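# Lift the marquee roof off its posts onto the table

## Task

Six arms are fixed on the tabletop at about z=+0.72 m in the scene frame. arm1 is at (+0.29, +0.65) facing -102°, arm2 at (-0.22, +0.65) facing -85°, arm3 at (-0.31, -0.65) facing +99° and arm4 at (+0.24, -0.65) facing +83°. arm5 is at (-0.70, -0.07) facing +8° and arm6 at (+0.70, +0.08) facing +166°. Headings are counter-clockwise from +x. Lift the marquee's roof off its four posts and set it down low on the table. It must stay there without any robot holding it. Then open the grippers and move the arms away. Every other object on the table must not be moved, leaned or knocked over.

## Robot and tools

Setup: six identical i2rt Big YAM arms, named arm1 to arm6, are fixed to the tabletop. Each has six joints, a two-finger gripper and a wrist camera. Two room cameras, cam_high and cam_low, are not attached to any robot. The scene frame has its origin on the floor with +z up, and the tabletop is at about z=0.72 m. The feet, in metres, with headings in degrees counter-clockwise from +x, are: arm1 (+0.29, +0.65) at -102; arm2 (-0.22, +0.65) at -85; arm3 (-0.31, -0.65) at +99; arm4 (+0.24, -0.65) at +83; arm5 (-0.70, -0.07) at +8; arm6 (+0.70, +0.08) at +166. So arms 1 and 2 sit on the +y side, arms 3 and 4 on the -y side, arm5 at -x and arm6 at +x, all facing the middle. The hand reaches about 1.0 m from the joint-1 axis. The "hand" point is midway between the fingertips. Its z axis runs along the fingers, and the fingers open and close along its y axis.

execute_actions: the "actions" argument is a list holding exactly one action, or none. An empty list only reports state and images. The action is an object keyed by robot name ("arm1" to "arm6"). Each robot gets a "joints" object of absolute joint targets, not offsets, keyed by joint name. Any subset of joints and robots may be given. All named motions start together and may finish at different times. Joints and ranges (radians, gripper in metres):
- joint1_rad -2.879 to 2.879: turns the arm about its foot. Positive is counter-clockwise seen from above, and 0 points the arm along its foot's heading.
- joint2_rad 0 to 3.141: shoulder. At 0 the upper arm lies roughly level pointing backward, and increasing values raise it and then bring it forward.
- joint3_rad 0 to 3.019: elbow. At 0 the forearm is folded onto the upper arm, and increasing values open it.
- joint4_rad -1.692 to 1.57: hand pitch. Positive tilts the fingers up.
- joint5_rad -1.57 to 1.57: hand yaw. Positive swings the hand to the arm's right.
- joint6_rad -2.094 to 2.094: hand roll. Positive is clockwise viewed from behind the hand.
- gripper_m 0 to 0.093: fingertip gap. Grip force is roughly 50 to 62 N per pad at most.
Tolerances for counting a joint as arrived are ±0.045, 0.14, 0.09, 0.055, 0.03, 0.035 and 0.003 in that order. "cameras" is an optional list of camera names (the wrist cameras arm1_cam_wrist to arm6_cam_wrist, cam_high, cam_low, or "all"). Omitting it, null or ["all"] gives every camera, and [] gives none. Images come back in the order named on the "pictures" line. An unknown key, camera name or out-of-range value rejects the whole call, and nothing moves.

wait: "seconds" from 0 to 10. It commands nothing new and returns the same as an empty execute_actions. zoom_image: "camera" plus "region" [x0, y0, x1, y1] in pixels of that camera's latest full 504x504 image, with the origin at top-left and at most 504x504. finished_scene: "scene" is the current scene number. It ends the scene for good, and the result says whether the goal was met.

Reading results: joint_positions gives the actual angles. joint_status says how each commanded motion ended:
- "off_target": the joint stopped short and may still be pushing.
- "contact_stop" and "time_out": the joint now holds where it stopped. However, a joint after "time_out" may keep a target no further than 0.375, 0.375, 0.113, 0.225, 0.075 and 0.3 rad (joints 1-6) from its position and keep pushing, and it will move there if the path clears.
- "not_followed" together with "joint command not followed" and a cause line: a self- or inter-arm collision check refused that arm's joint targets. A gripper command in the same action still runs. The arm may retry those targets on later actions until they pass.
on_its_own lists what the arm is doing without being commanded, and "held at" there is the target, not the position. Joint torques are raw drive outputs with per-arm offset, scale and noise, so use them only as a rough hint of load. Omitted joints can keep pushing toward old targets. To relieve a push, command the joint's reported position. Very small target changes may not move a joint at all. A joint holding up a load sags over time.

Heat: holding loads or pushing against things heats the motors, even while you are thinking. A MOTOR HOT line appears from 85 °C. At 100 °C an OVER-TEMPERATURE FAULT drops the entire arm, and its keys read "limit_stop_at_motor_heat" until you resend the targets. If any call reports a stop, later motion, wait and finished_scene calls in the same reply are skipped.

Cautions: the arms do not stop on contact and can push hard. Joints move at different speeds, so the hand can swing wide between postures. Robot-to-robot presses fail the run, and the collision check ignores fingers, gripper housings and wrist cameras and may act late. Knocking any rigid object out of the work area fails the task. Drops, slips, slams and hard pushes lower the result, and so does disturbing any object other than the roof. Loose objects may occasionally get a small push from outside. The sim keeps running while you compose a reply, and the robots hold the last command. Suggested order: look with the cameras first. Then lift the roof with several arms at once and lower it gently onto a clear spot on the table. Open the grippers, back every arm away, confirm the roof is resting on its own, and only then call finished_scene.

Each tool is called after "Call:" by a JSON object that holds its "fn" and its "kwargs", one argument or row to a line.

## Session

I'll start by looking at the scene.

Call:
{"fn": "execute_actions", "kwargs": {
  "actions": []
}}

Scene clock: 0.00 s.
Joint torques (N m, as the arm reports them, + toward a larger angle): no reading
Motor temperatures (°C, as the motors report them): arm1=[20 18 18 20 17 20] | arm2=[19 21 17 18 21 21] | arm3=[21 20 19 18 21 19] | arm4=[19 18 18 19 18 20] | arm5=[20 17 20 18 21 19] | arm6=[18 20 21 20 18 20]
arm1.joint_positions: joint1_rad=+0.234 joint2_rad=+0.409 joint3_rad=+0.540 joint4_rad=-1.241 joint5_rad=+0.216 joint6_rad=-0.389 gripper_m=+0.094
arm1.joint_status: not commanded
arm1.hand: x=+0.2592 y=+0.4604 z=+0.9914 quat_wxyz=(-0.037, -0.548, -0.799, +0.246) (m; scene frame)
arm2.joint_positions: joint1_rad=-0.335 joint2_rad=+0.531 joint3_rad=+0.398 joint4_rad=-0.987 joint5_rad=-0.251 joint6_rad=+0.290 gripper_m=+0.094
arm2.joint_status: not commanded
arm2.hand: x=-0.2319 y=+0.4327 z=+0.9344 quat_wxyz=(-0.246, -0.827, -0.502, +0.059) (m; scene frame)
arm3.joint_positions: joint1_rad=+0.111 joint2_rad=+0.347 joint3_rad=+0.638 joint4_rad=-1.390 joint5_rad=+0.292 joint6_rad=+0.494 gripper_m=+0.095
arm3.joint_status: not commanded
arm3.hand: x=-0.3091 y=-0.4804 z=+0.9524 quat_wxyz=(-0.226, +0.577, -0.769, -0.156) (m; scene frame)
arm4.joint_positions: joint1_rad=-0.185 joint2_rad=+0.485 joint3_rad=+0.476 joint4_rad=-1.108 joint5_rad=-0.159 joint6_rad=-0.548 gripper_m=+0.094
arm4.joint_status: not commanded
arm4.hand: x=+0.2724 y=-0.4449 z=+0.8772 quat_wxyz=(-0.184, +0.781, -0.575, -0.157) (m; scene frame)
arm5.joint_positions: joint1_rad=+0.397 joint2_rad=+0.413 joint3_rad=+0.596 joint4_rad=-1.287 joint5_rad=+0.087 joint6_rad=+0.238 gripper_m=+0.094
arm5.joint_status: not commanded
arm5.hand: x=-0.5279 y=+0.0062 z=+0.9793 quat_wxyz=(-0.230, +0.121, -0.964, -0.051) (m; scene frame)
arm6.joint_positions: joint1_rad=-0.293 joint2_rad=+0.490 joint3_rad=+0.440 joint4_rad=-1.037 joint5_rad=-0.301 joint6_rad=-0.193 gripper_m=+0.095
arm6.joint_status: not commanded
arm6.hand: x=+0.4944 y=+0.1488 z=+0.8866 quat_wxyz=(+0.049, +0.950, -0.138, -0.277) (m; scene frame)
pictures: arm1_cam_wrist, arm2_cam_wrist, arm3_cam_wrist, arm4_cam_wrist, arm5_cam_wrist, arm6_cam_wrist, cam_high, cam_low
Images, in order (width x height): arm1_cam_wrist 504x504, arm2_cam_wrist 504x504, arm3_cam_wrist 504x504, arm4_cam_wrist 504x504, arm5_cam_wrist 504x504, arm6_cam_wrist 504x504, cam_high 504x504, cam_low 504x504.

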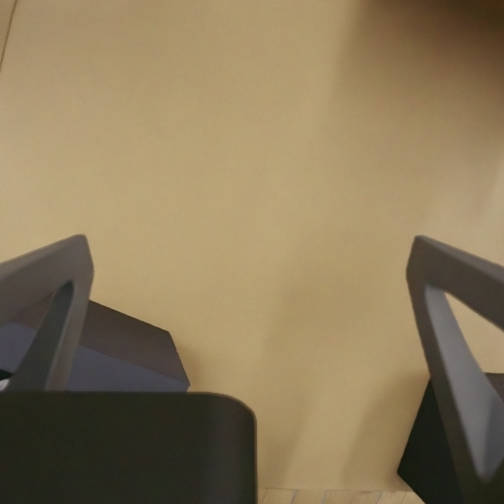

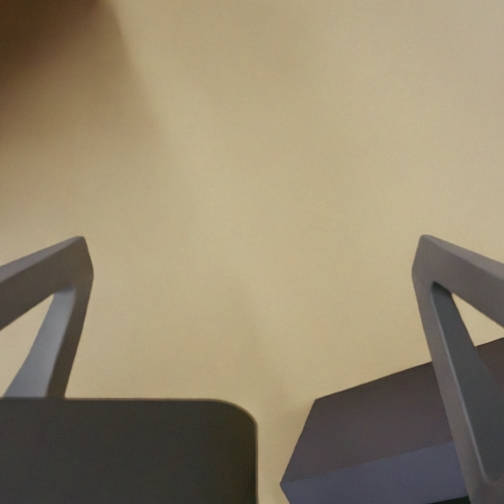

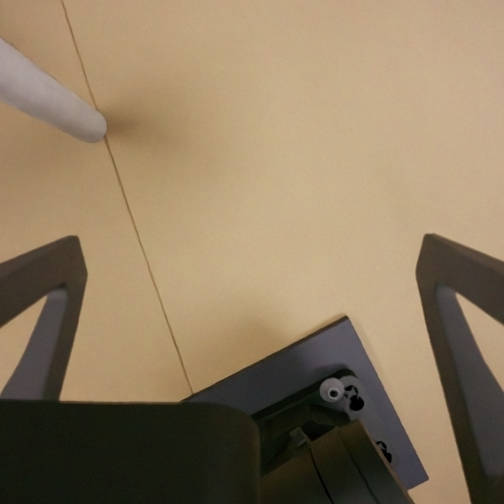

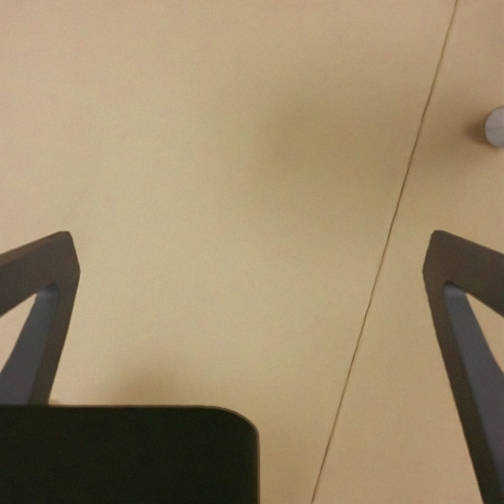

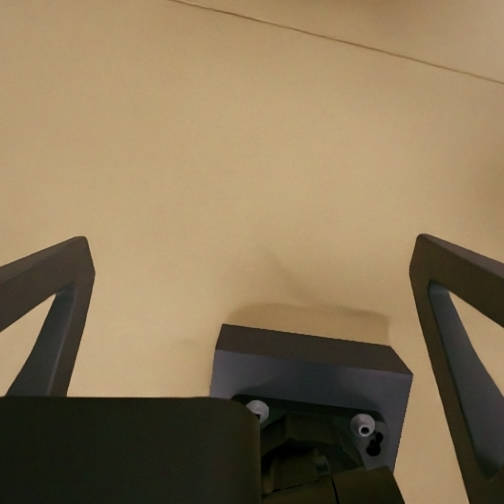

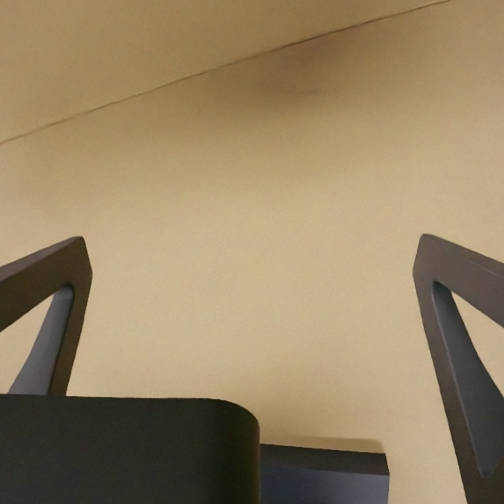

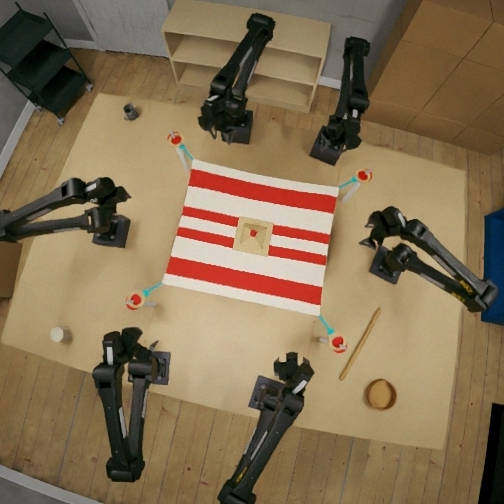

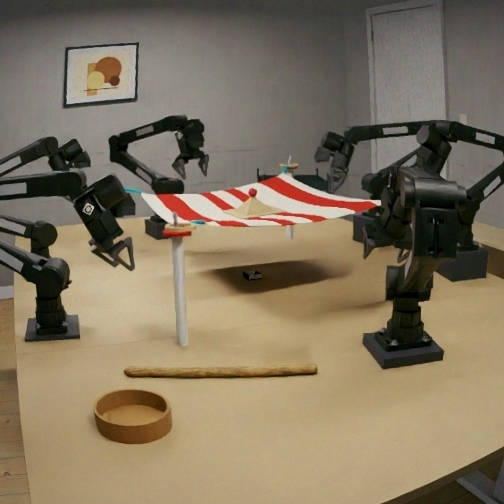

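Call:
{"fn": "zoom_image", "kwargs": {
  "camera": "cam_high",
  "region": [100, 110, 400, 380]
}}

Call:
{"fn": "zoom_image", "kwargs": {
  "camera": "cam_low",
  "region": [110, 140, 400, 360]
}}

Call:
{"fn": "zoom_image", "kwargs": {
  "camera": "cam_low",
  "region": [140, 195, 240, 265]
}}

Call:
{"fn": "zoom_image", "kwargs": {
  "camera": "cam_high",
  "region": [290, 290, 370, 370]
}}

Region (100, 110, 400, 380) of cam_high's 504x504 image, scaled by 1.680, with more detail than that image has; it fills the top 454 rows of this view, and the rest is white.

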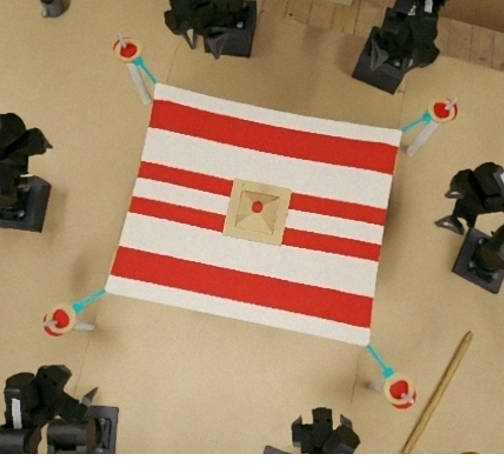

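Region (110, 140, 400, 360) of cam_low's 504x504 image, scaled by 1.738, with more detail than that image has; it fills the top 382 rows of this view, and the rest is white.

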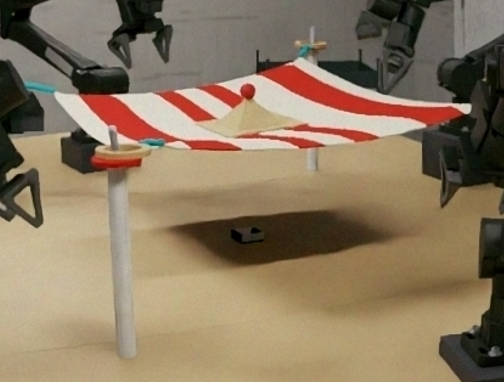

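Region (140, 195, 240, 265) of cam_low's 504x504 image, scaled by 5.040, with more detail than that image has; it fills the top 353 rows of this view, and the rest is white.

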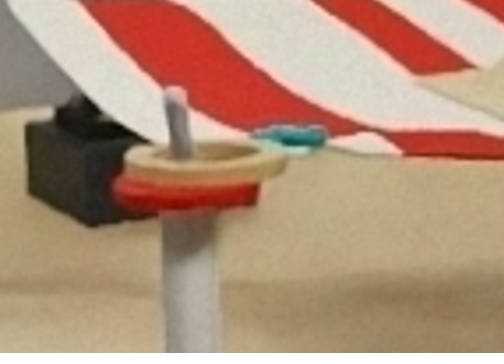

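Region (290, 290, 370, 370) of cam_high's 504x504 image, scaled by 6.300, with more detail than that image has.

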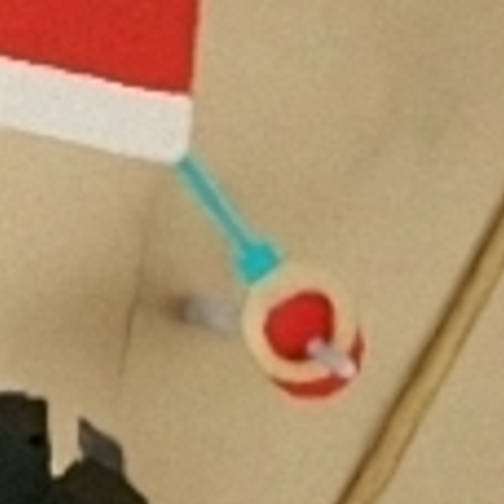

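Call:
{"fn": "zoom_image", "kwargs": {
  "camera": "cam_high",
  "region": [150, 90, 270, 190]
}}

Call:
{"fn": "zoom_image", "kwargs": {
  "camera": "cam_high",
  "region": [290, 110, 410, 230]
}}

Call:
{"fn": "zoom_image", "kwargs": {
  "camera": "cam_high",
  "region": [80, 270, 200, 390]
}}

Call:
{"fn": "zoom_image", "kwargs": {
  "camera": "cam_high",
  "region": [240, 300, 360, 420]
}}

Call:
{"fn": "zoom_image", "kwargs": {
  "camera": "cam_high",
  "region": [50, 150, 170, 270]
}}

Call:
{"fn": "zoom_image", "kwargs": {
  "camera": "cam_high",
  "region": [330, 190, 450, 310]
}}

Region (150, 90, 270, 190) of cam_high's 504x504 image, scaled by 4.200, with more detail than that image has.

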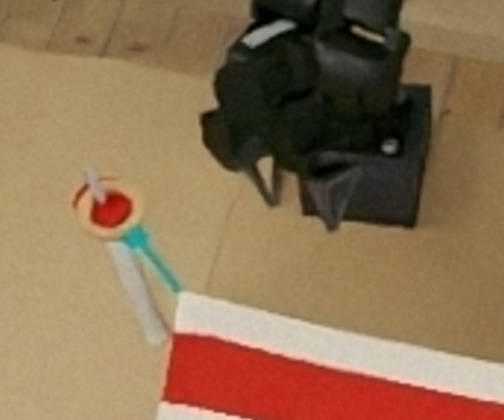

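Region (290, 110, 410, 230) of cam_high's 504x504 image, scaled by 4.200, with more detail than that image has.

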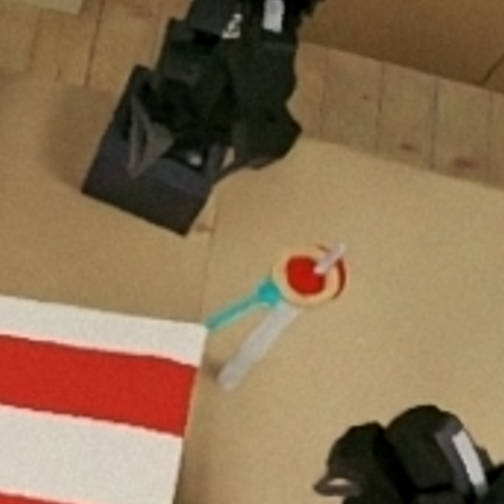

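Region (80, 270, 200, 390) of cam_high's 504x504 image, scaled by 4.200, with more detail than that image has.

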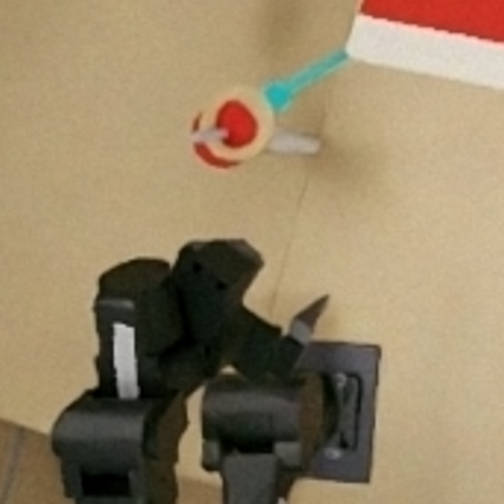

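Region (240, 300, 360, 420) of cam_high's 504x504 image, scaled by 4.200, with more detail than that image has.

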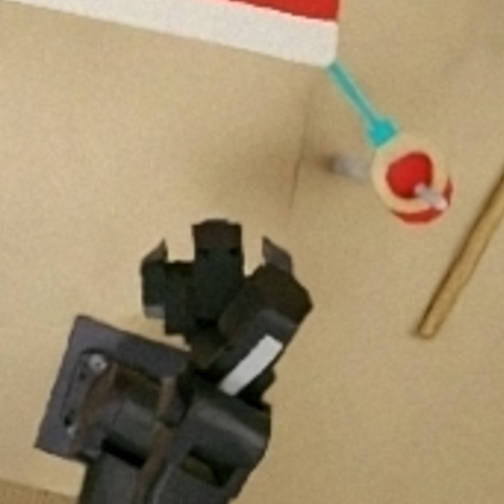

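Region (50, 150, 170, 270) of cam_high's 504x504 image, scaled by 4.200, with more detail than that image has.

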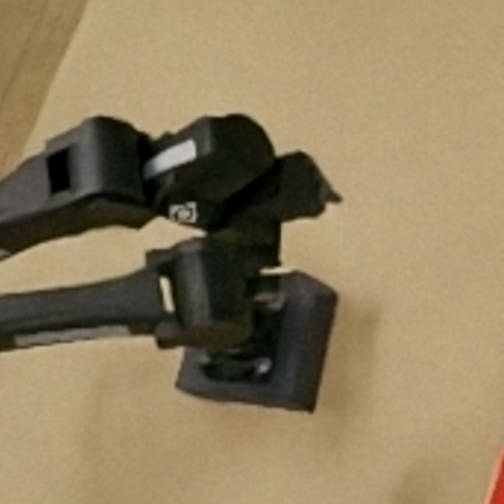

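Region (330, 190, 450, 310) of cam_high's 504x504 image, scaled by 4.200, with more detail than that image has.

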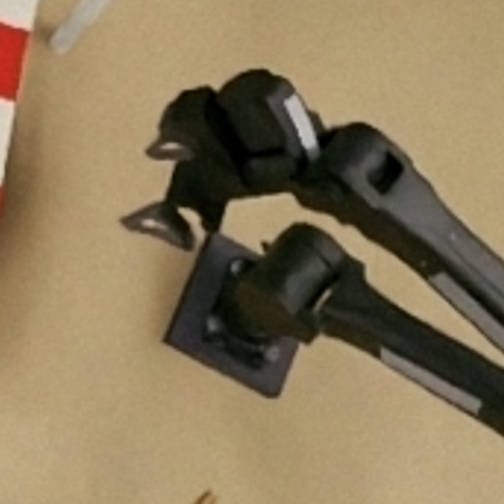

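Call:
{"fn": "execute_actions", "kwargs": {
  "actions": [
    {"arm1":{"joints":{"joint1_rad":0.654,"joint2_rad":0.65,"joint3_rad":1.25,"joint4_rad":-1.241,"joint5_rad":0,"joint6_rad":0}},"arm2":{"joints":{"joint1_rad":-0.69,"joint2_rad":0.75,"joint3_rad":1.2,"joint4_rad":-0.987,"joint5_rad":0,"joint6_rad":0}},"arm3":{"joints":{"joint1_rad":0.02,"joint2_rad":0.55,"joint3_rad":1.3,"joint4_rad":-1.39,"joint5_rad":0,"joint6_rad":0}},"arm4":{"joints":{"joint1_rad":-0.42,"joint2_rad":0.75,"joint3_rad":1.35,"joint4_rad":-1.108,"joint5_rad":0,"joint6_rad":0}},"arm5":{"joints":{"joint1_rad":-0.89,"joint2_rad":0.2,"joint3_rad":0.9,"joint4_rad":-0.8,"joint5_rad":0,"joint6_rad":0}},"arm6":{"joints":{"joint1_rad":-0.586,"joint2_rad":0.2,"joint3_rad":1.0,"joint4_rad":-0.9,"joint5_rad":0,"joint6_rad":0}}}
  ]
}}

Scene clock: 121.63 s.
Joint torques (N m, as the arm reports them, + toward a larger angle): arm1=[-1.39  0.25 13.02  1.39 -0.05  0.03] | arm2=[ 0.29 -1.99 12.13  2.05  0.11 -0.2 ] | arm3=[-0.54  1.31  8.79  1.39 -0.08 -0.16] | arm4=[-0.09 -1.1  13.88  1.51 -0.06  0.1 ] | arm5=[-1.18  5.36 11.02  2.56 -0.06 -0.13] | arm6=[ 0.19  5.82 10.77  2.57  0.15  0.15]
Motor temperatures (°C, as the motors report them): arm1=[20 18 32 20 17 20] | arm2=[19 21 28 18 21 21] | arm3=[21 20 29 18 21 19] | arm4=[19 18 30 19 18 20] | arm5=[20 17 32 19 21 19] | arm6=[18 20 32 20 18 20]
arm1.joint_positions: joint1_rad=+0.647 joint2_rad=+0.648 joint3_rad=+1.203 joint4_rad=-1.241 joint5_rad=+0.001 joint6_rad=-0.007 gripper_m=+0.094
arm1.joint_status: all done
arm1.hand: x=+0.4106 y=+0.3972 z=+1.2721 quat_wxyz=(-0.356, -0.482, -0.767, +0.231) (m; scene frame)
arm2.joint_positions: joint1_rad=-0.684 joint2_rad=+0.749 joint3_rad=+1.146 joint4_rad=-0.989 joint5_rad=-0.002 joint6_rad=+0.013 gripper_m=+0.094
arm2.joint_status: all done
arm2.hand: x=-0.4194 y=+0.3608 z=+1.2672 quat_wxyz=(-0.225, -0.785, -0.409, +0.408) (m; scene frame)
arm3.joint_positions: joint1_rad=+0.023 joint2_rad=+0.542 joint3_rad=+1.266 joint4_rad=-1.391 joint5_rad=+0.003 joint6_rad=+0.010 gripper_m=+0.095
arm3.joint_status: all done
arm3.hand: x=-0.3547 y=-0.4436 z=+1.2167 quat_wxyz=(-0.282, +0.691, -0.575, -0.334) (m; scene frame)
arm4.joint_positions: joint1_rad=-0.415 joint2_rad=+0.746 joint3_rad=+1.309 joint4_rad=-1.108 joint5_rad=-0.001 joint6_rad=-0.010 gripper_m=+0.094
arm4.joint_status: all done
arm4.hand: x=+0.3998 y=-0.3737 z=+1.2465 quat_wxyz=(-0.426, +0.441, -0.749, -0.251) (m; scene frame)
arm5.joint_positions: joint1_rad=-0.887 joint2_rad=+0.189 joint3_rad=+0.890 joint4_rad=-0.819 joint5_rad=+0.001 joint6_rad=+0.010 gripper_m=+0.094
arm5.joint_status: all done
arm5.hand: x=-0.5568 y=-0.2151 z=+1.2673 quat_wxyz=(-0.614, -0.289, -0.693, +0.244) (m; scene frame)
arm6.joint_positions: joint1_rad=-0.585 joint2_rad=+0.191 joint3_rad=+0.975 joint4_rad=-0.911 joint5_rad=-0.003 joint6_rad=-0.016 gripper_m=+0.095
arm6.joint_status: all done
arm6.hand: x=+0.5865 y=+0.2127 z=+1.2548 quat_wxyz=(-0.275, +0.685, -0.303, -0.603) (m; scene frame)
pictures: arm1_cam_wrist, arm2_cam_wrist, arm3_cam_wrist, arm4_cam_wrist, arm5_cam_wrist, arm6_cam_wrist, cam_high, cam_low
Images, in order (width x height): arm1_cam_wrist 504x504, arm2_cam_wrist 504x504, arm3_cam_wrist 504x504, arm4_cam_wrist 504x504, arm5_cam_wrist 504x504, arm6_cam_wrist 504x504, cam_high 504x504, cam_low 504x504.

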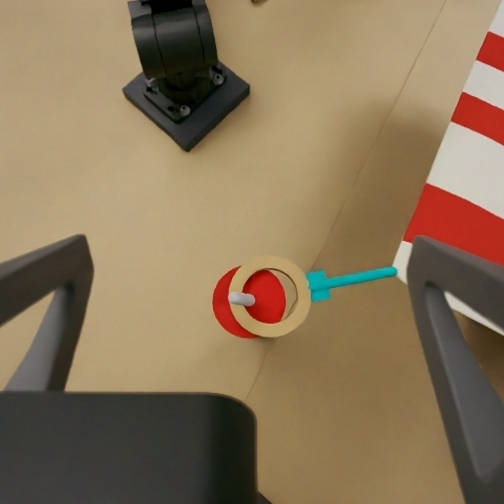

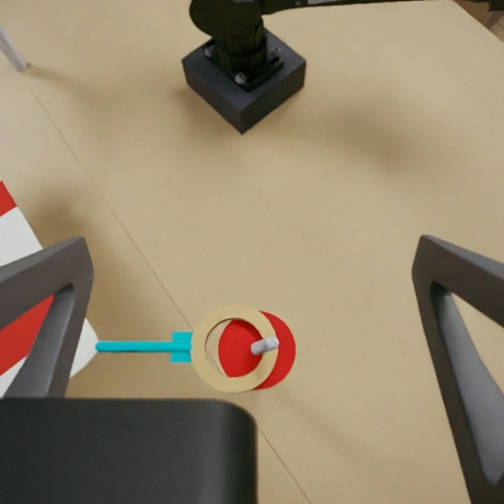

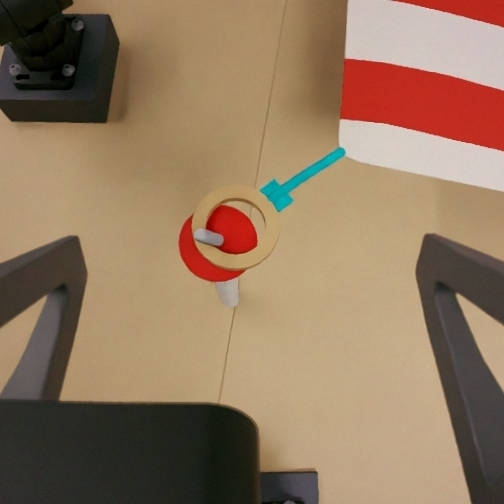

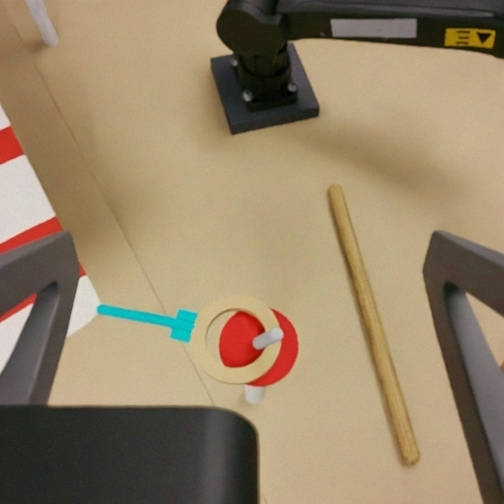

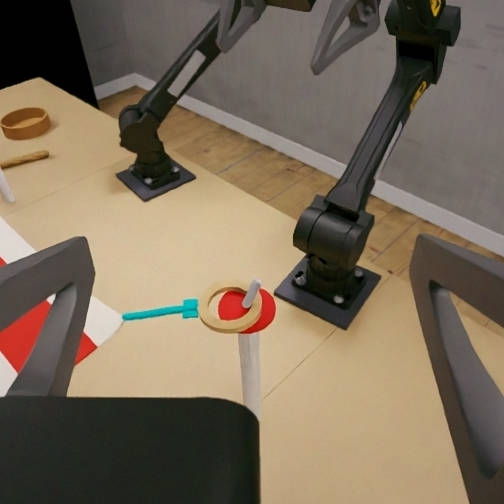

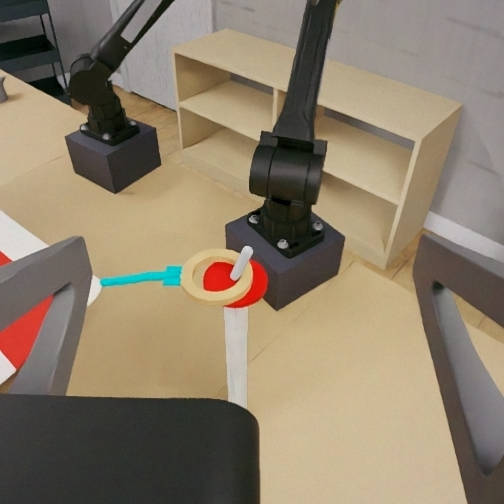

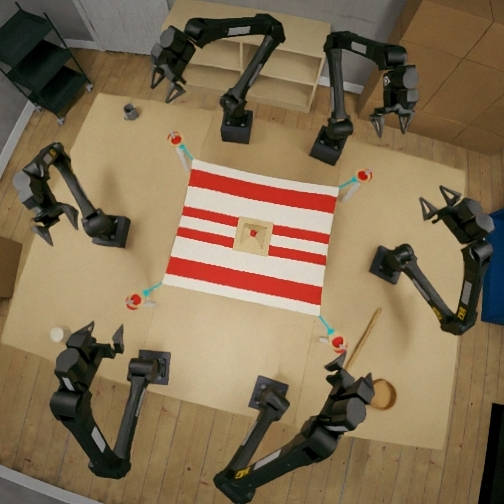

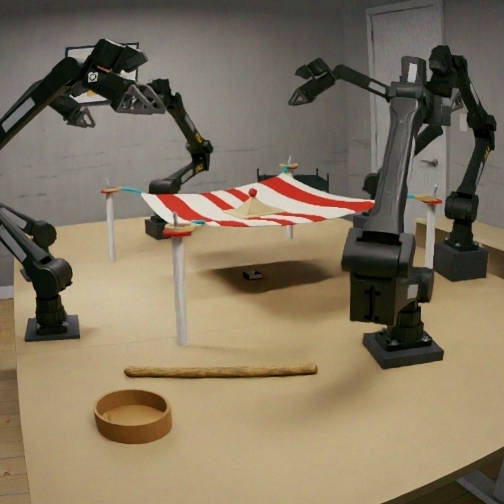

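Call:
{"fn": "zoom_image", "kwargs": {
  "camera": "arm6_cam_wrist",
  "region": [90, 230, 290, 330]
}}

Call:
{"fn": "zoom_image", "kwargs": {
  "camera": "arm3_cam_wrist",
  "region": [160, 140, 360, 320]
}}

Call:
{"fn": "zoom_image", "kwargs": {
  "camera": "cam_low",
  "region": [85, 165, 165, 215]
}}

Call:
{"fn": "zoom_image", "kwargs": {
  "camera": "cam_low",
  "region": [390, 170, 460, 220]
}}

Region (90, 230, 290, 330) of arm6_cam_wrist's 504x504 image, scaled by 2.520, with more detail than that image has.

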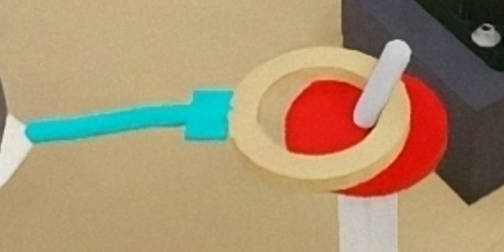

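Region (160, 140, 360, 320) of arm3_cam_wrist's 504x504 image, scaled by 2.520, with more detail than that image has; it fills the top 454 rows of this view, and the rest is white.

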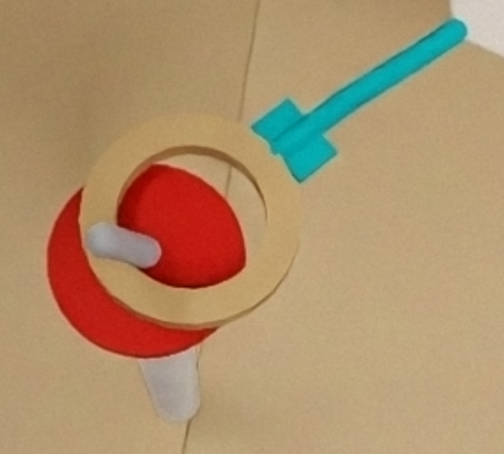

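Region (85, 165, 165, 215) of cam_low's 504x504 image, scaled by 6.300, with more detail than that image has; it fills the top 315 rows of this view, and the rest is white.

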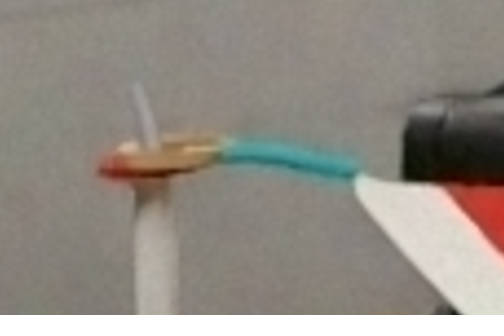

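Region (390, 170, 460, 220) of cam_low's 504x504 image, scaled by 7.200, with more detail than that image has; it fills the top 360 rows of this view, and the rest is white.

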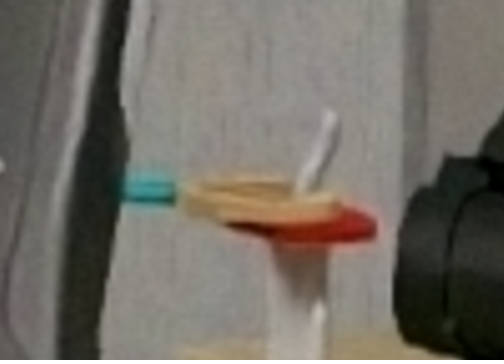

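Call:
{"fn": "execute_actions", "kwargs": {
  "actions": [],
  "cameras": []
}}

Scene clock: 241.63 s.
Joint torques (N m, as the arm reports them, + toward a larger angle): arm1=[-1.43  0.29 13.08  1.39 -0.04  0.03] | arm2=[-0.05 -1.71 12.    2.    0.06 -0.17] | arm3=[-0.47  1.45  8.83  1.35 -0.07 -0.16] | arm4=[-0.12 -1.26 13.86  1.54 -0.07  0.12] | arm5=[-1.12  5.41 11.06  2.55 -0.07 -0.13] | arm6=[ 0.23  5.69 10.72  2.49  0.14  0.15]
Motor temperatures (°C, as the motors report them): arm1=[20 18 38 20 17 20] | arm2=[19 21 34 18 21 21] | arm3=[21 20 30 18 21 19] | arm4=[19 18 34 19 18 20] | arm5=[20 18 31 19 21 19] | arm6=[18 21 31 20 18 20]
arm1.joint_positions: joint1_rad=+0.647 joint2_rad=+0.648 joint3_rad=+1.203 joint4_rad=-1.241 joint5_rad=+0.001 joint6_rad=-0.007 gripper_m=+0.094
arm1.joint_status: all done
arm1.hand: x=+0.4106 y=+0.3972 z=+1.2721 quat_wxyz=(-0.356, -0.482, -0.767, +0.231) (m; scene frame)
arm2.joint_positions: joint1_rad=-0.684 joint2_rad=+0.749 joint3_rad=+1.146 joint4_rad=-0.989 joint5_rad=-0.002 joint6_rad=+0.013 gripper_m=+0.094
arm2.joint_status: all done
arm2.hand: x=-0.4194 y=+0.3608 z=+1.2672 quat_wxyz=(-0.225, -0.785, -0.409, +0.408) (m; scene frame)
arm3.joint_positions: joint1_rad=+0.023 joint2_rad=+0.542 joint3_rad=+1.266 joint4_rad=-1.391 joint5_rad=+0.003 joint6_rad=+0.010 gripper_m=+0.095
arm3.joint_status: all done
arm3.hand: x=-0.3547 y=-0.4436 z=+1.2167 quat_wxyz=(-0.282, +0.691, -0.575, -0.334) (m; scene frame)
arm4.joint_positions: joint1_rad=-0.415 joint2_rad=+0.746 joint3_rad=+1.309 joint4_rad=-1.108 joint5_rad=-0.001 joint6_rad=-0.009 gripper_m=+0.094
arm4.joint_status: all done
arm4.hand: x=+0.3998 y=-0.3737 z=+1.2465 quat_wxyz=(-0.426, +0.441, -0.749, -0.251) (m; scene frame)
arm5.joint_positions: joint1_rad=-0.887 joint2_rad=+0.189 joint3_rad=+0.890 joint4_rad=-0.819 joint5_rad=+0.001 joint6_rad=+0.010 gripper_m=+0.094
arm5.joint_status: all done
arm5.hand: x=-0.5568 y=-0.2151 z=+1.2673 quat_wxyz=(-0.614, -0.289, -0.693, +0.244) (m; scene frame)
arm6.joint_positions: joint1_rad=-0.585 joint2_rad=+0.191 joint3_rad=+0.975 joint4_rad=-0.911 joint5_rad=-0.003 joint6_rad=-0.016 gripper_m=+0.095
arm6.joint_status: all done
arm6.hand: x=+0.5865 y=+0.2127 z=+1.2548 quat_wxyz=(-0.275, +0.685, -0.303, -0.603) (m; scene frame)
pictures: none
No camera images: the call's "cameras" was empty. Leave "cameras" out to get every camera's image.

Call:
{"fn": "execute_actions", "kwargs": {
  "actions": [
    {"arm1":{"joints":{"joint1_rad":0.62,"joint2_rad":0.05,"joint3_rad":1.1,"joint4_rad":-1.25}},"arm3":{"joints":{"joint1_rad":0.08,"joint2_rad":0.05,"joint3_rad":1.1,"joint4_rad":-1.2}},"arm2":{"joints":{"joint1_rad":-0.636,"joint2_rad":1.261,"joint3_rad":1.34,"joint4_rad":-1.61,"joint5_rad":0,"joint6_rad":-1.5}},"arm4":{"joints":{"joint1_rad":-0.377,"joint2_rad":1.228,"joint3_rad":1.48,"joint4_rad":-1.685,"joint5_rad":0,"joint6_rad":-1.345}},"arm5":{"joints":{"joint1_rad":-0.83,"joint2_rad":0.8,"joint3_rad":1.5,"joint4_rad":-1.62,"joint5_rad":0,"joint6_rad":-1.516}},"arm6":{"joints":{"joint1_rad":-0.495,"joint2_rad":0.8,"joint3_rad":1.59,"joint4_rad":-1.68,"joint5_rad":0,"joint6_rad":-1.45}}}
  ]
}}

Scene clock: 297.93 s.
Joint torques (N m, as the arm reports them, + toward a larger angle): arm1=[-2.63  7.77  6.35  1.32 -0.04  0.03] | arm2=[  0.98 -10.9    9.49   0.06  -0.06  -0.14] | arm3=[ 0.12  7.38  5.12  2.22 -0.05 -0.15] | arm4=[  1.21 -10.59  11.8   -0.28  -0.16  -0.02] | arm5=[-0.66 -1.04 14.07  0.69 -0.15 -0.09] | arm6=[ 0.62 -1.2  12.55  0.93  0.06 -0.14]
Motor temperatures (°C, as the motors report them): arm1=[20 18 39 20 17 20] | arm2=[19 21 36 18 21 21] | arm3=[21 20 31 18 21 19] | arm4=[19 18 35 19 18 20] | arm5=[20 18 32 19 21 19] | arm6=[18 21 32 20 18 20]
arm1.joint_positions: joint1_rad=+0.631 joint2_rad=+0.040 joint3_rad=+1.098 joint4_rad=-1.241 joint5_rad=+0.001 joint6_rad=-0.007 gripper_m=+0.094
arm1.joint_status: all done
arm1.hand: x=+0.3243 y=+0.5779 z=+1.3167 quat_wxyz=(-0.532, -0.416, -0.650, +0.349) (m; scene frame)
arm2.joint_positions: joint1_rad=-0.645 joint2_rad=+1.280 joint3_rad=+1.313 joint4_rad=-1.602 joint5_rad=-0.001 joint6_rad=-1.486 gripper_m=+0.094
arm2.joint_status: all done
arm2.hand: x=-0.4136 y=+0.3428 z=+1.0976 quat_wxyz=(-0.005, -0.315, -0.949, -0.003) (m; scene frame)
arm3.joint_positions: joint1_rad=+0.075 joint2_rad=+0.036 joint3_rad=+1.096 joint4_rad=-1.218 joint5_rad=+0.003 joint6_rad=+0.010 gripper_m=+0.095
arm3.joint_status: all done
arm3.hand: x=-0.3332 y=-0.5787 z=+1.2379 quat_wxyz=(-0.403, +0.598, -0.469, -0.510) (m; scene frame)
arm4.joint_positions: joint1_rad=-0.386 joint2_rad=+1.234 joint3_rad=+1.464 joint4_rad=-1.670 joint5_rad=-0.001 joint6_rad=-1.335 gripper_m=+0.094
arm4.joint_status: all done
arm4.hand: x=+0.4106 y=-0.3306 z=+1.0868 quat_wxyz=(-0.069, +0.934, -0.351, +0.004) (m; scene frame)
arm5.joint_positions: joint1_rad=-0.833 joint2_rad=+0.805 joint3_rad=+1.457 joint4_rad=-1.610 joint5_rad=+0.001 joint6_rad=-1.506 gripper_m=+0.094
arm5.joint_status: all done
arm5.hand: x=-0.5084 y=-0.2431 z=+1.2622 quat_wxyz=(-0.134, +0.365, -0.883, +0.265) (m; scene frame)
arm6.joint_positions: joint1_rad=-0.497 joint2_rad=+0.809 joint3_rad=+1.541 joint4_rad=-1.669 joint5_rad=-0.002 joint6_rad=-1.434 gripper_m=+0.095
arm6.joint_status: all done
arm6.hand: x=+0.5304 y=+0.2447 z=+1.2563 quat_wxyz=(-0.278, +0.896, +0.313, -0.146) (m; scene frame)
pictures: arm1_cam_wrist, arm2_cam_wrist, arm3_cam_wrist, arm4_cam_wrist, arm5_cam_wrist, arm6_cam_wrist, cam_high, cam_low
Images, in order (width x height): arm1_cam_wrist 504x504, arm2_cam_wrist 504x504, arm3_cam_wrist 504x504, arm4_cam_wrist 504x504, arm5_cam_wrist 504x504, arm6_cam_wrist 504x504, cam_high 504x504, cam_low 504x504.

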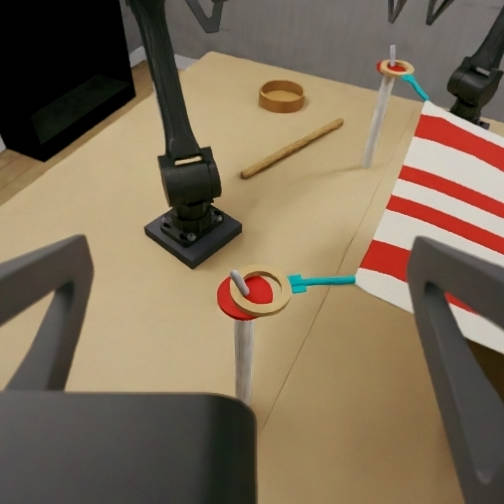

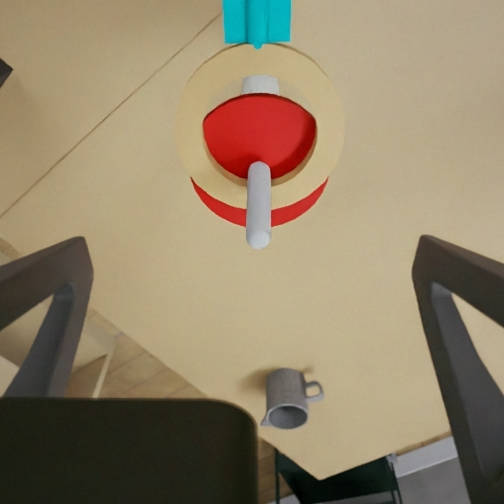

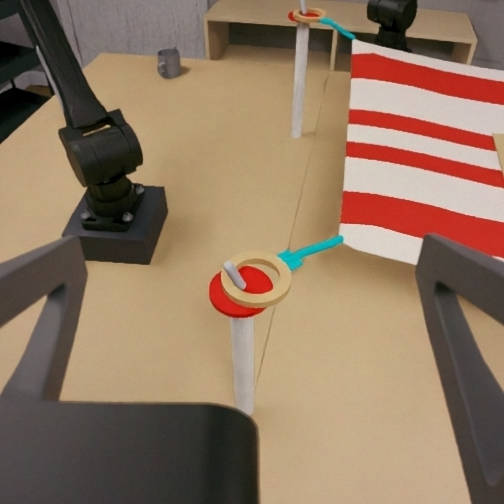

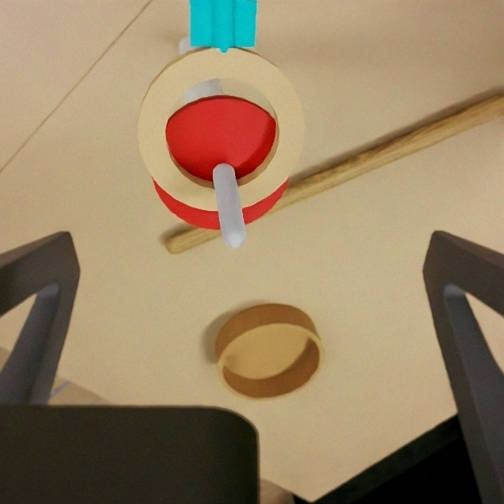

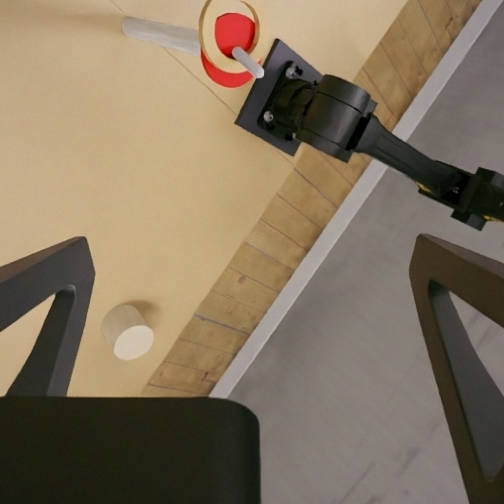

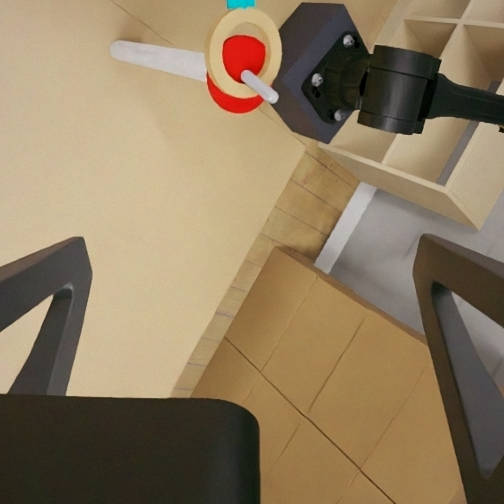

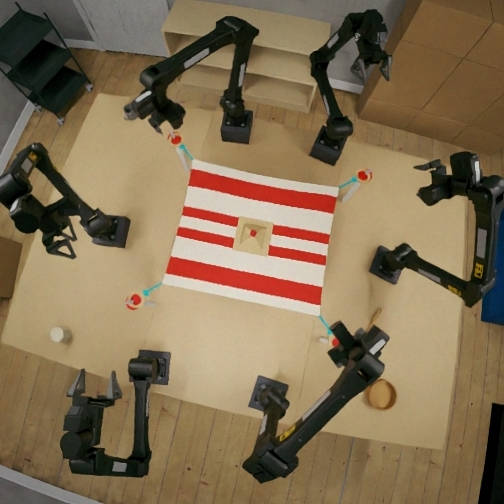

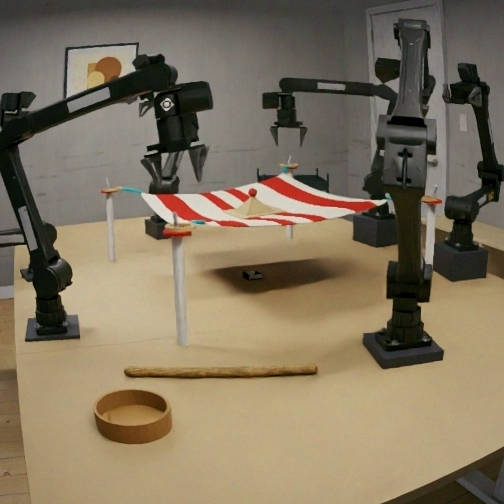

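Call:
{"fn": "zoom_image", "kwargs": {
  "camera": "cam_low",
  "region": [110, 60, 250, 250]
}}

Call:
{"fn": "zoom_image", "kwargs": {
  "camera": "cam_low",
  "region": [245, 80, 335, 190]
}}

Call:
{"fn": "zoom_image", "kwargs": {
  "camera": "arm2_cam_wrist",
  "region": [130, 0, 390, 260]
}}

Call:
{"fn": "zoom_image", "kwargs": {
  "camera": "arm4_cam_wrist",
  "region": [95, 0, 355, 260]
}}

Region (110, 60, 250, 250) of cam_low's 504x504 image, scaled by 2.653, with more detail than that image has; it fills the left 371 columns of this view, and the rest is white.

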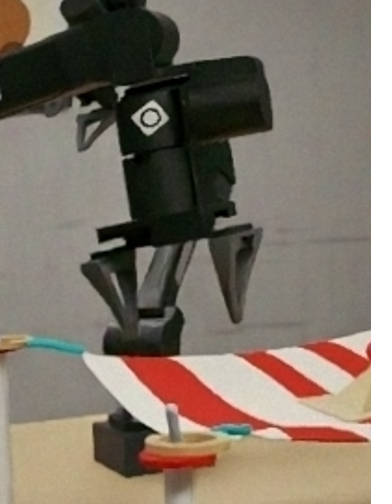

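Region (245, 80, 335, 190) of cam_low's 504x504 image, scaled by 4.582, with more detail than that image has; it fills the left 412 columns of this view, and the rest is white.

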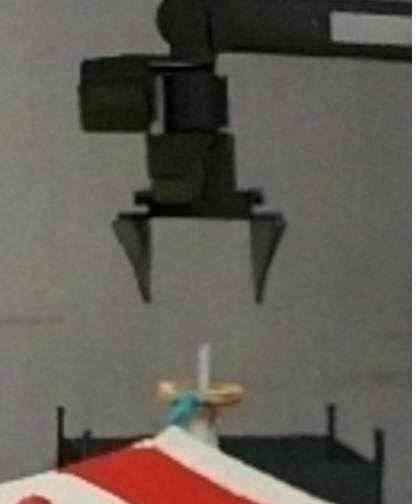

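Region (130, 0, 390, 260) of arm2_cam_wrist's 504x504 image, scaled by 1.938, with more detail than that image has.

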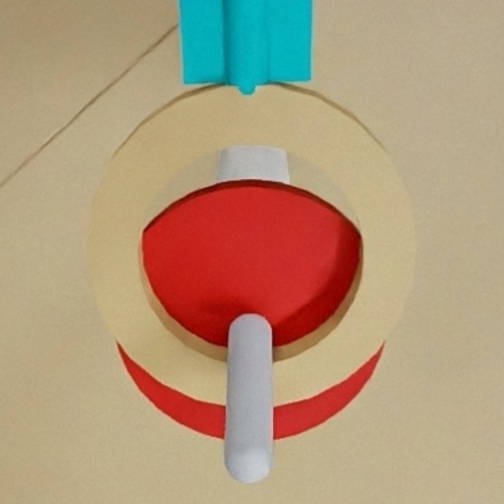

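Region (95, 0, 355, 260) of arm4_cam_wrist's 504x504 image, scaled by 1.938, with more detail than that image has.

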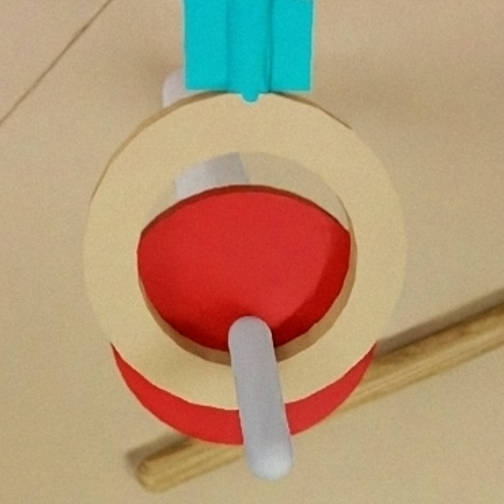

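Call:
{"fn": "execute_actions", "kwargs": {
  "actions": [
    {"arm1":{"joints":{"joint4_rad":-1.11}},"arm3":{"joints":{"joint4_rad":-1.06}},"arm2":{"joints":{"joint1_rad":-0.622,"joint2_rad":1.2,"joint3_rad":1.097,"joint4_rad":-1.343}},"arm4":{"joints":{"joint2_rad":1.19,"joint3_rad":1.241,"joint4_rad":-1.508}},"arm5":{"joints":{"joint2_rad":1.325,"joint3_rad":1.243,"joint4_rad":-1.343}},"arm6":{"joints":{"joint2_rad":1.275,"joint3_rad":1.348,"joint4_rad":-1.498}}}
  ]
}}

Scene clock: 404.97 s.
Joint torques (N m, as the arm reports them, + toward a larger angle): arm1=[-2.64  7.83  6.32  2.7  -0.03  0.03] | arm2=[ 1.27 -8.22  8.19  1.12  0.   -0.14] | arm3=[-0.05  7.35  5.05  2.25 -0.06 -0.15] | arm4=[ 1.13 -8.7   9.71  0.97 -0.16 -0.02] | arm5=[-0.55 -9.97 12.23  0.48 -0.16 -0.12] | arm6=[  0.65 -10.49  11.99   0.54   0.    -0.15]
Motor temperatures (°C, as the motors report them): arm1=[20 20 31 20 17 20] | arm2=[19 22 33 18 21 21] | arm3=[21 21 27 18 21 19] | arm4=[19 19 33 19 18 20] | arm5=[20 18 38 19 21 19] | arm6=[18 20 36 20 18 20]
arm1.joint_positions: joint1_rad=+0.631 joint2_rad=+0.040 joint3_rad=+1.098 joint4_rad=-1.135 joint5_rad=+0.001 joint6_rad=-0.007 gripper_m=+0.094
arm1.joint_status: all done
arm1.hand: x=+0.3259 y=+0.5747 z=+1.3426 quat_wxyz=(-0.565, -0.397, -0.621, +0.371) (m; scene frame)
arm2.joint_positions: joint1_rad=-0.633 joint2_rad=+1.198 joint3_rad=+1.093 joint4_rad=-1.355 joint5_rad=-0.001 joint6_rad=-1.487 gripper_m=+0.094
arm2.joint_status: all done
arm2.hand: x=-0.4060 y=+0.3462 z=+1.0418 quat_wxyz=(+0.007, -0.308, -0.950, +0.050) (m; scene frame)
arm3.joint_positions: joint1_rad=+0.075 joint2_rad=+0.036 joint3_rad=+1.096 joint4_rad=-1.079 joint5_rad=+0.003 joint6_rad=+0.010 gripper_m=+0.095
arm3.joint_status: all done
arm3.hand: x=-0.3343 y=-0.5759 z=+1.2719 quat_wxyz=(-0.434, +0.561, -0.440, -0.550) (m; scene frame)
arm4.joint_positions: joint1_rad=-0.386 joint2_rad=+1.181 joint3_rad=+1.252 joint4_rad=-1.525 joint5_rad=-0.001 joint6_rad=-1.336 gripper_m=+0.094
arm4.joint_status: all done
arm4.hand: x=+0.4037 y=-0.3428 z=+1.0227 quat_wxyz=(-0.062, +0.934, -0.351, +0.003) (m; scene frame)
arm5.joint_positions: joint1_rad=-0.833 joint2_rad=+1.331 joint3_rad=+1.230 joint4_rad=-1.350 joint5_rad=+0.001 joint6_rad=-1.507 gripper_m=+0.094
arm5.joint_status: all done
arm5.hand: x=-0.3936 y=-0.3414 z=+1.0114 quat_wxyz=(-0.027, +0.383, -0.922, +0.048) (m; scene frame)
arm6.joint_positions: joint1_rad=-0.496 joint2_rad=+1.295 joint3_rad=+1.324 joint4_rad=-1.501 joint5_rad=-0.001 joint6_rad=-1.436 gripper_m=+0.095
arm6.joint_status: all done
arm6.hand: x=+0.4195 y=+0.3487 z=+1.0288 quat_wxyz=(-0.046, +0.942, +0.331, -0.026) (m; scene frame)
pictures: arm1_cam_wrist, arm2_cam_wrist, arm3_cam_wrist, arm4_cam_wrist, arm5_cam_wrist, arm6_cam_wrist, cam_high, cam_low
Images, in order (width x height): arm1_cam_wrist 504x504, arm2_cam_wrist 504x504, arm3_cam_wrist 504x504, arm4_cam_wrist 504x504, arm5_cam_wrist 504x504, arm6_cam_wrist 504x504, cam_high 504x504, cam_low 504x504.

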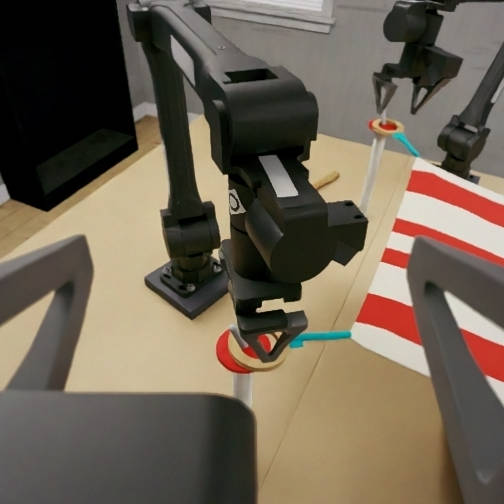

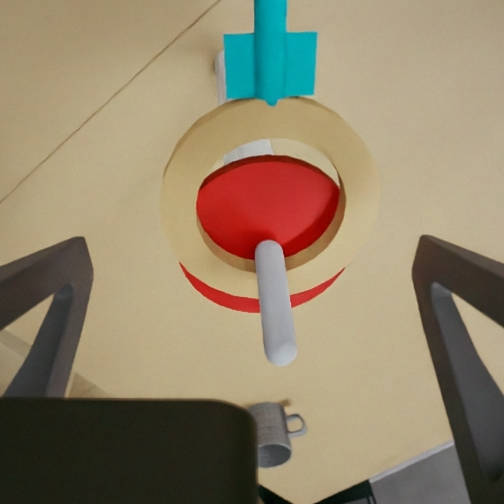

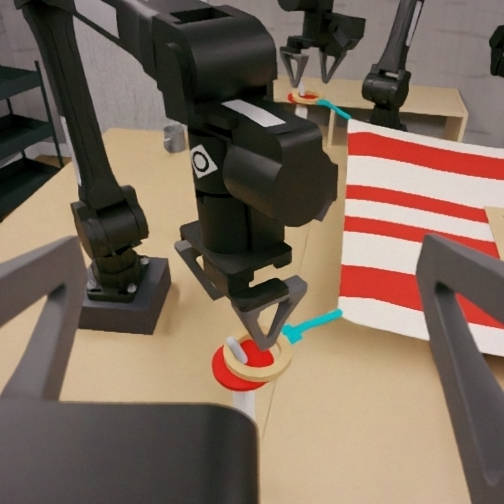

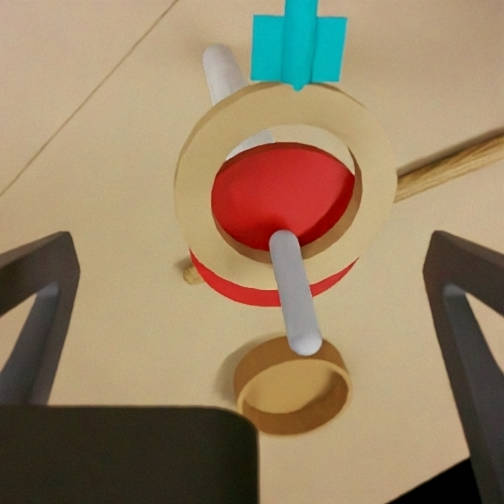

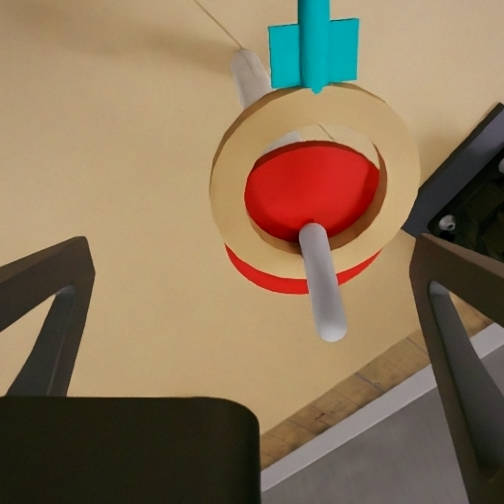

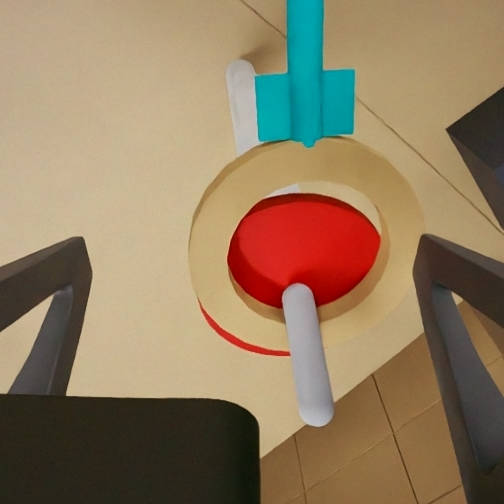

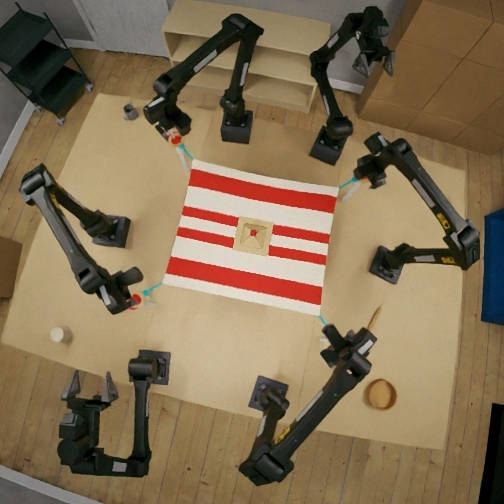

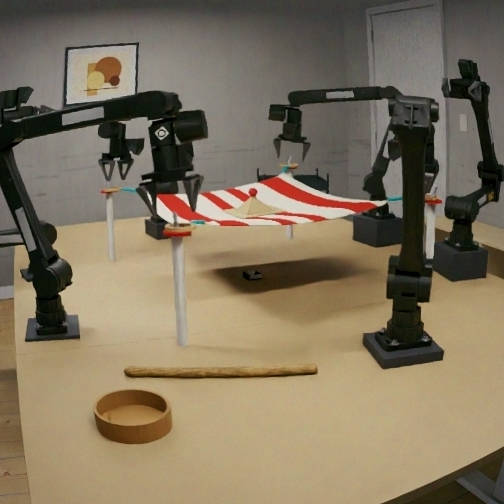

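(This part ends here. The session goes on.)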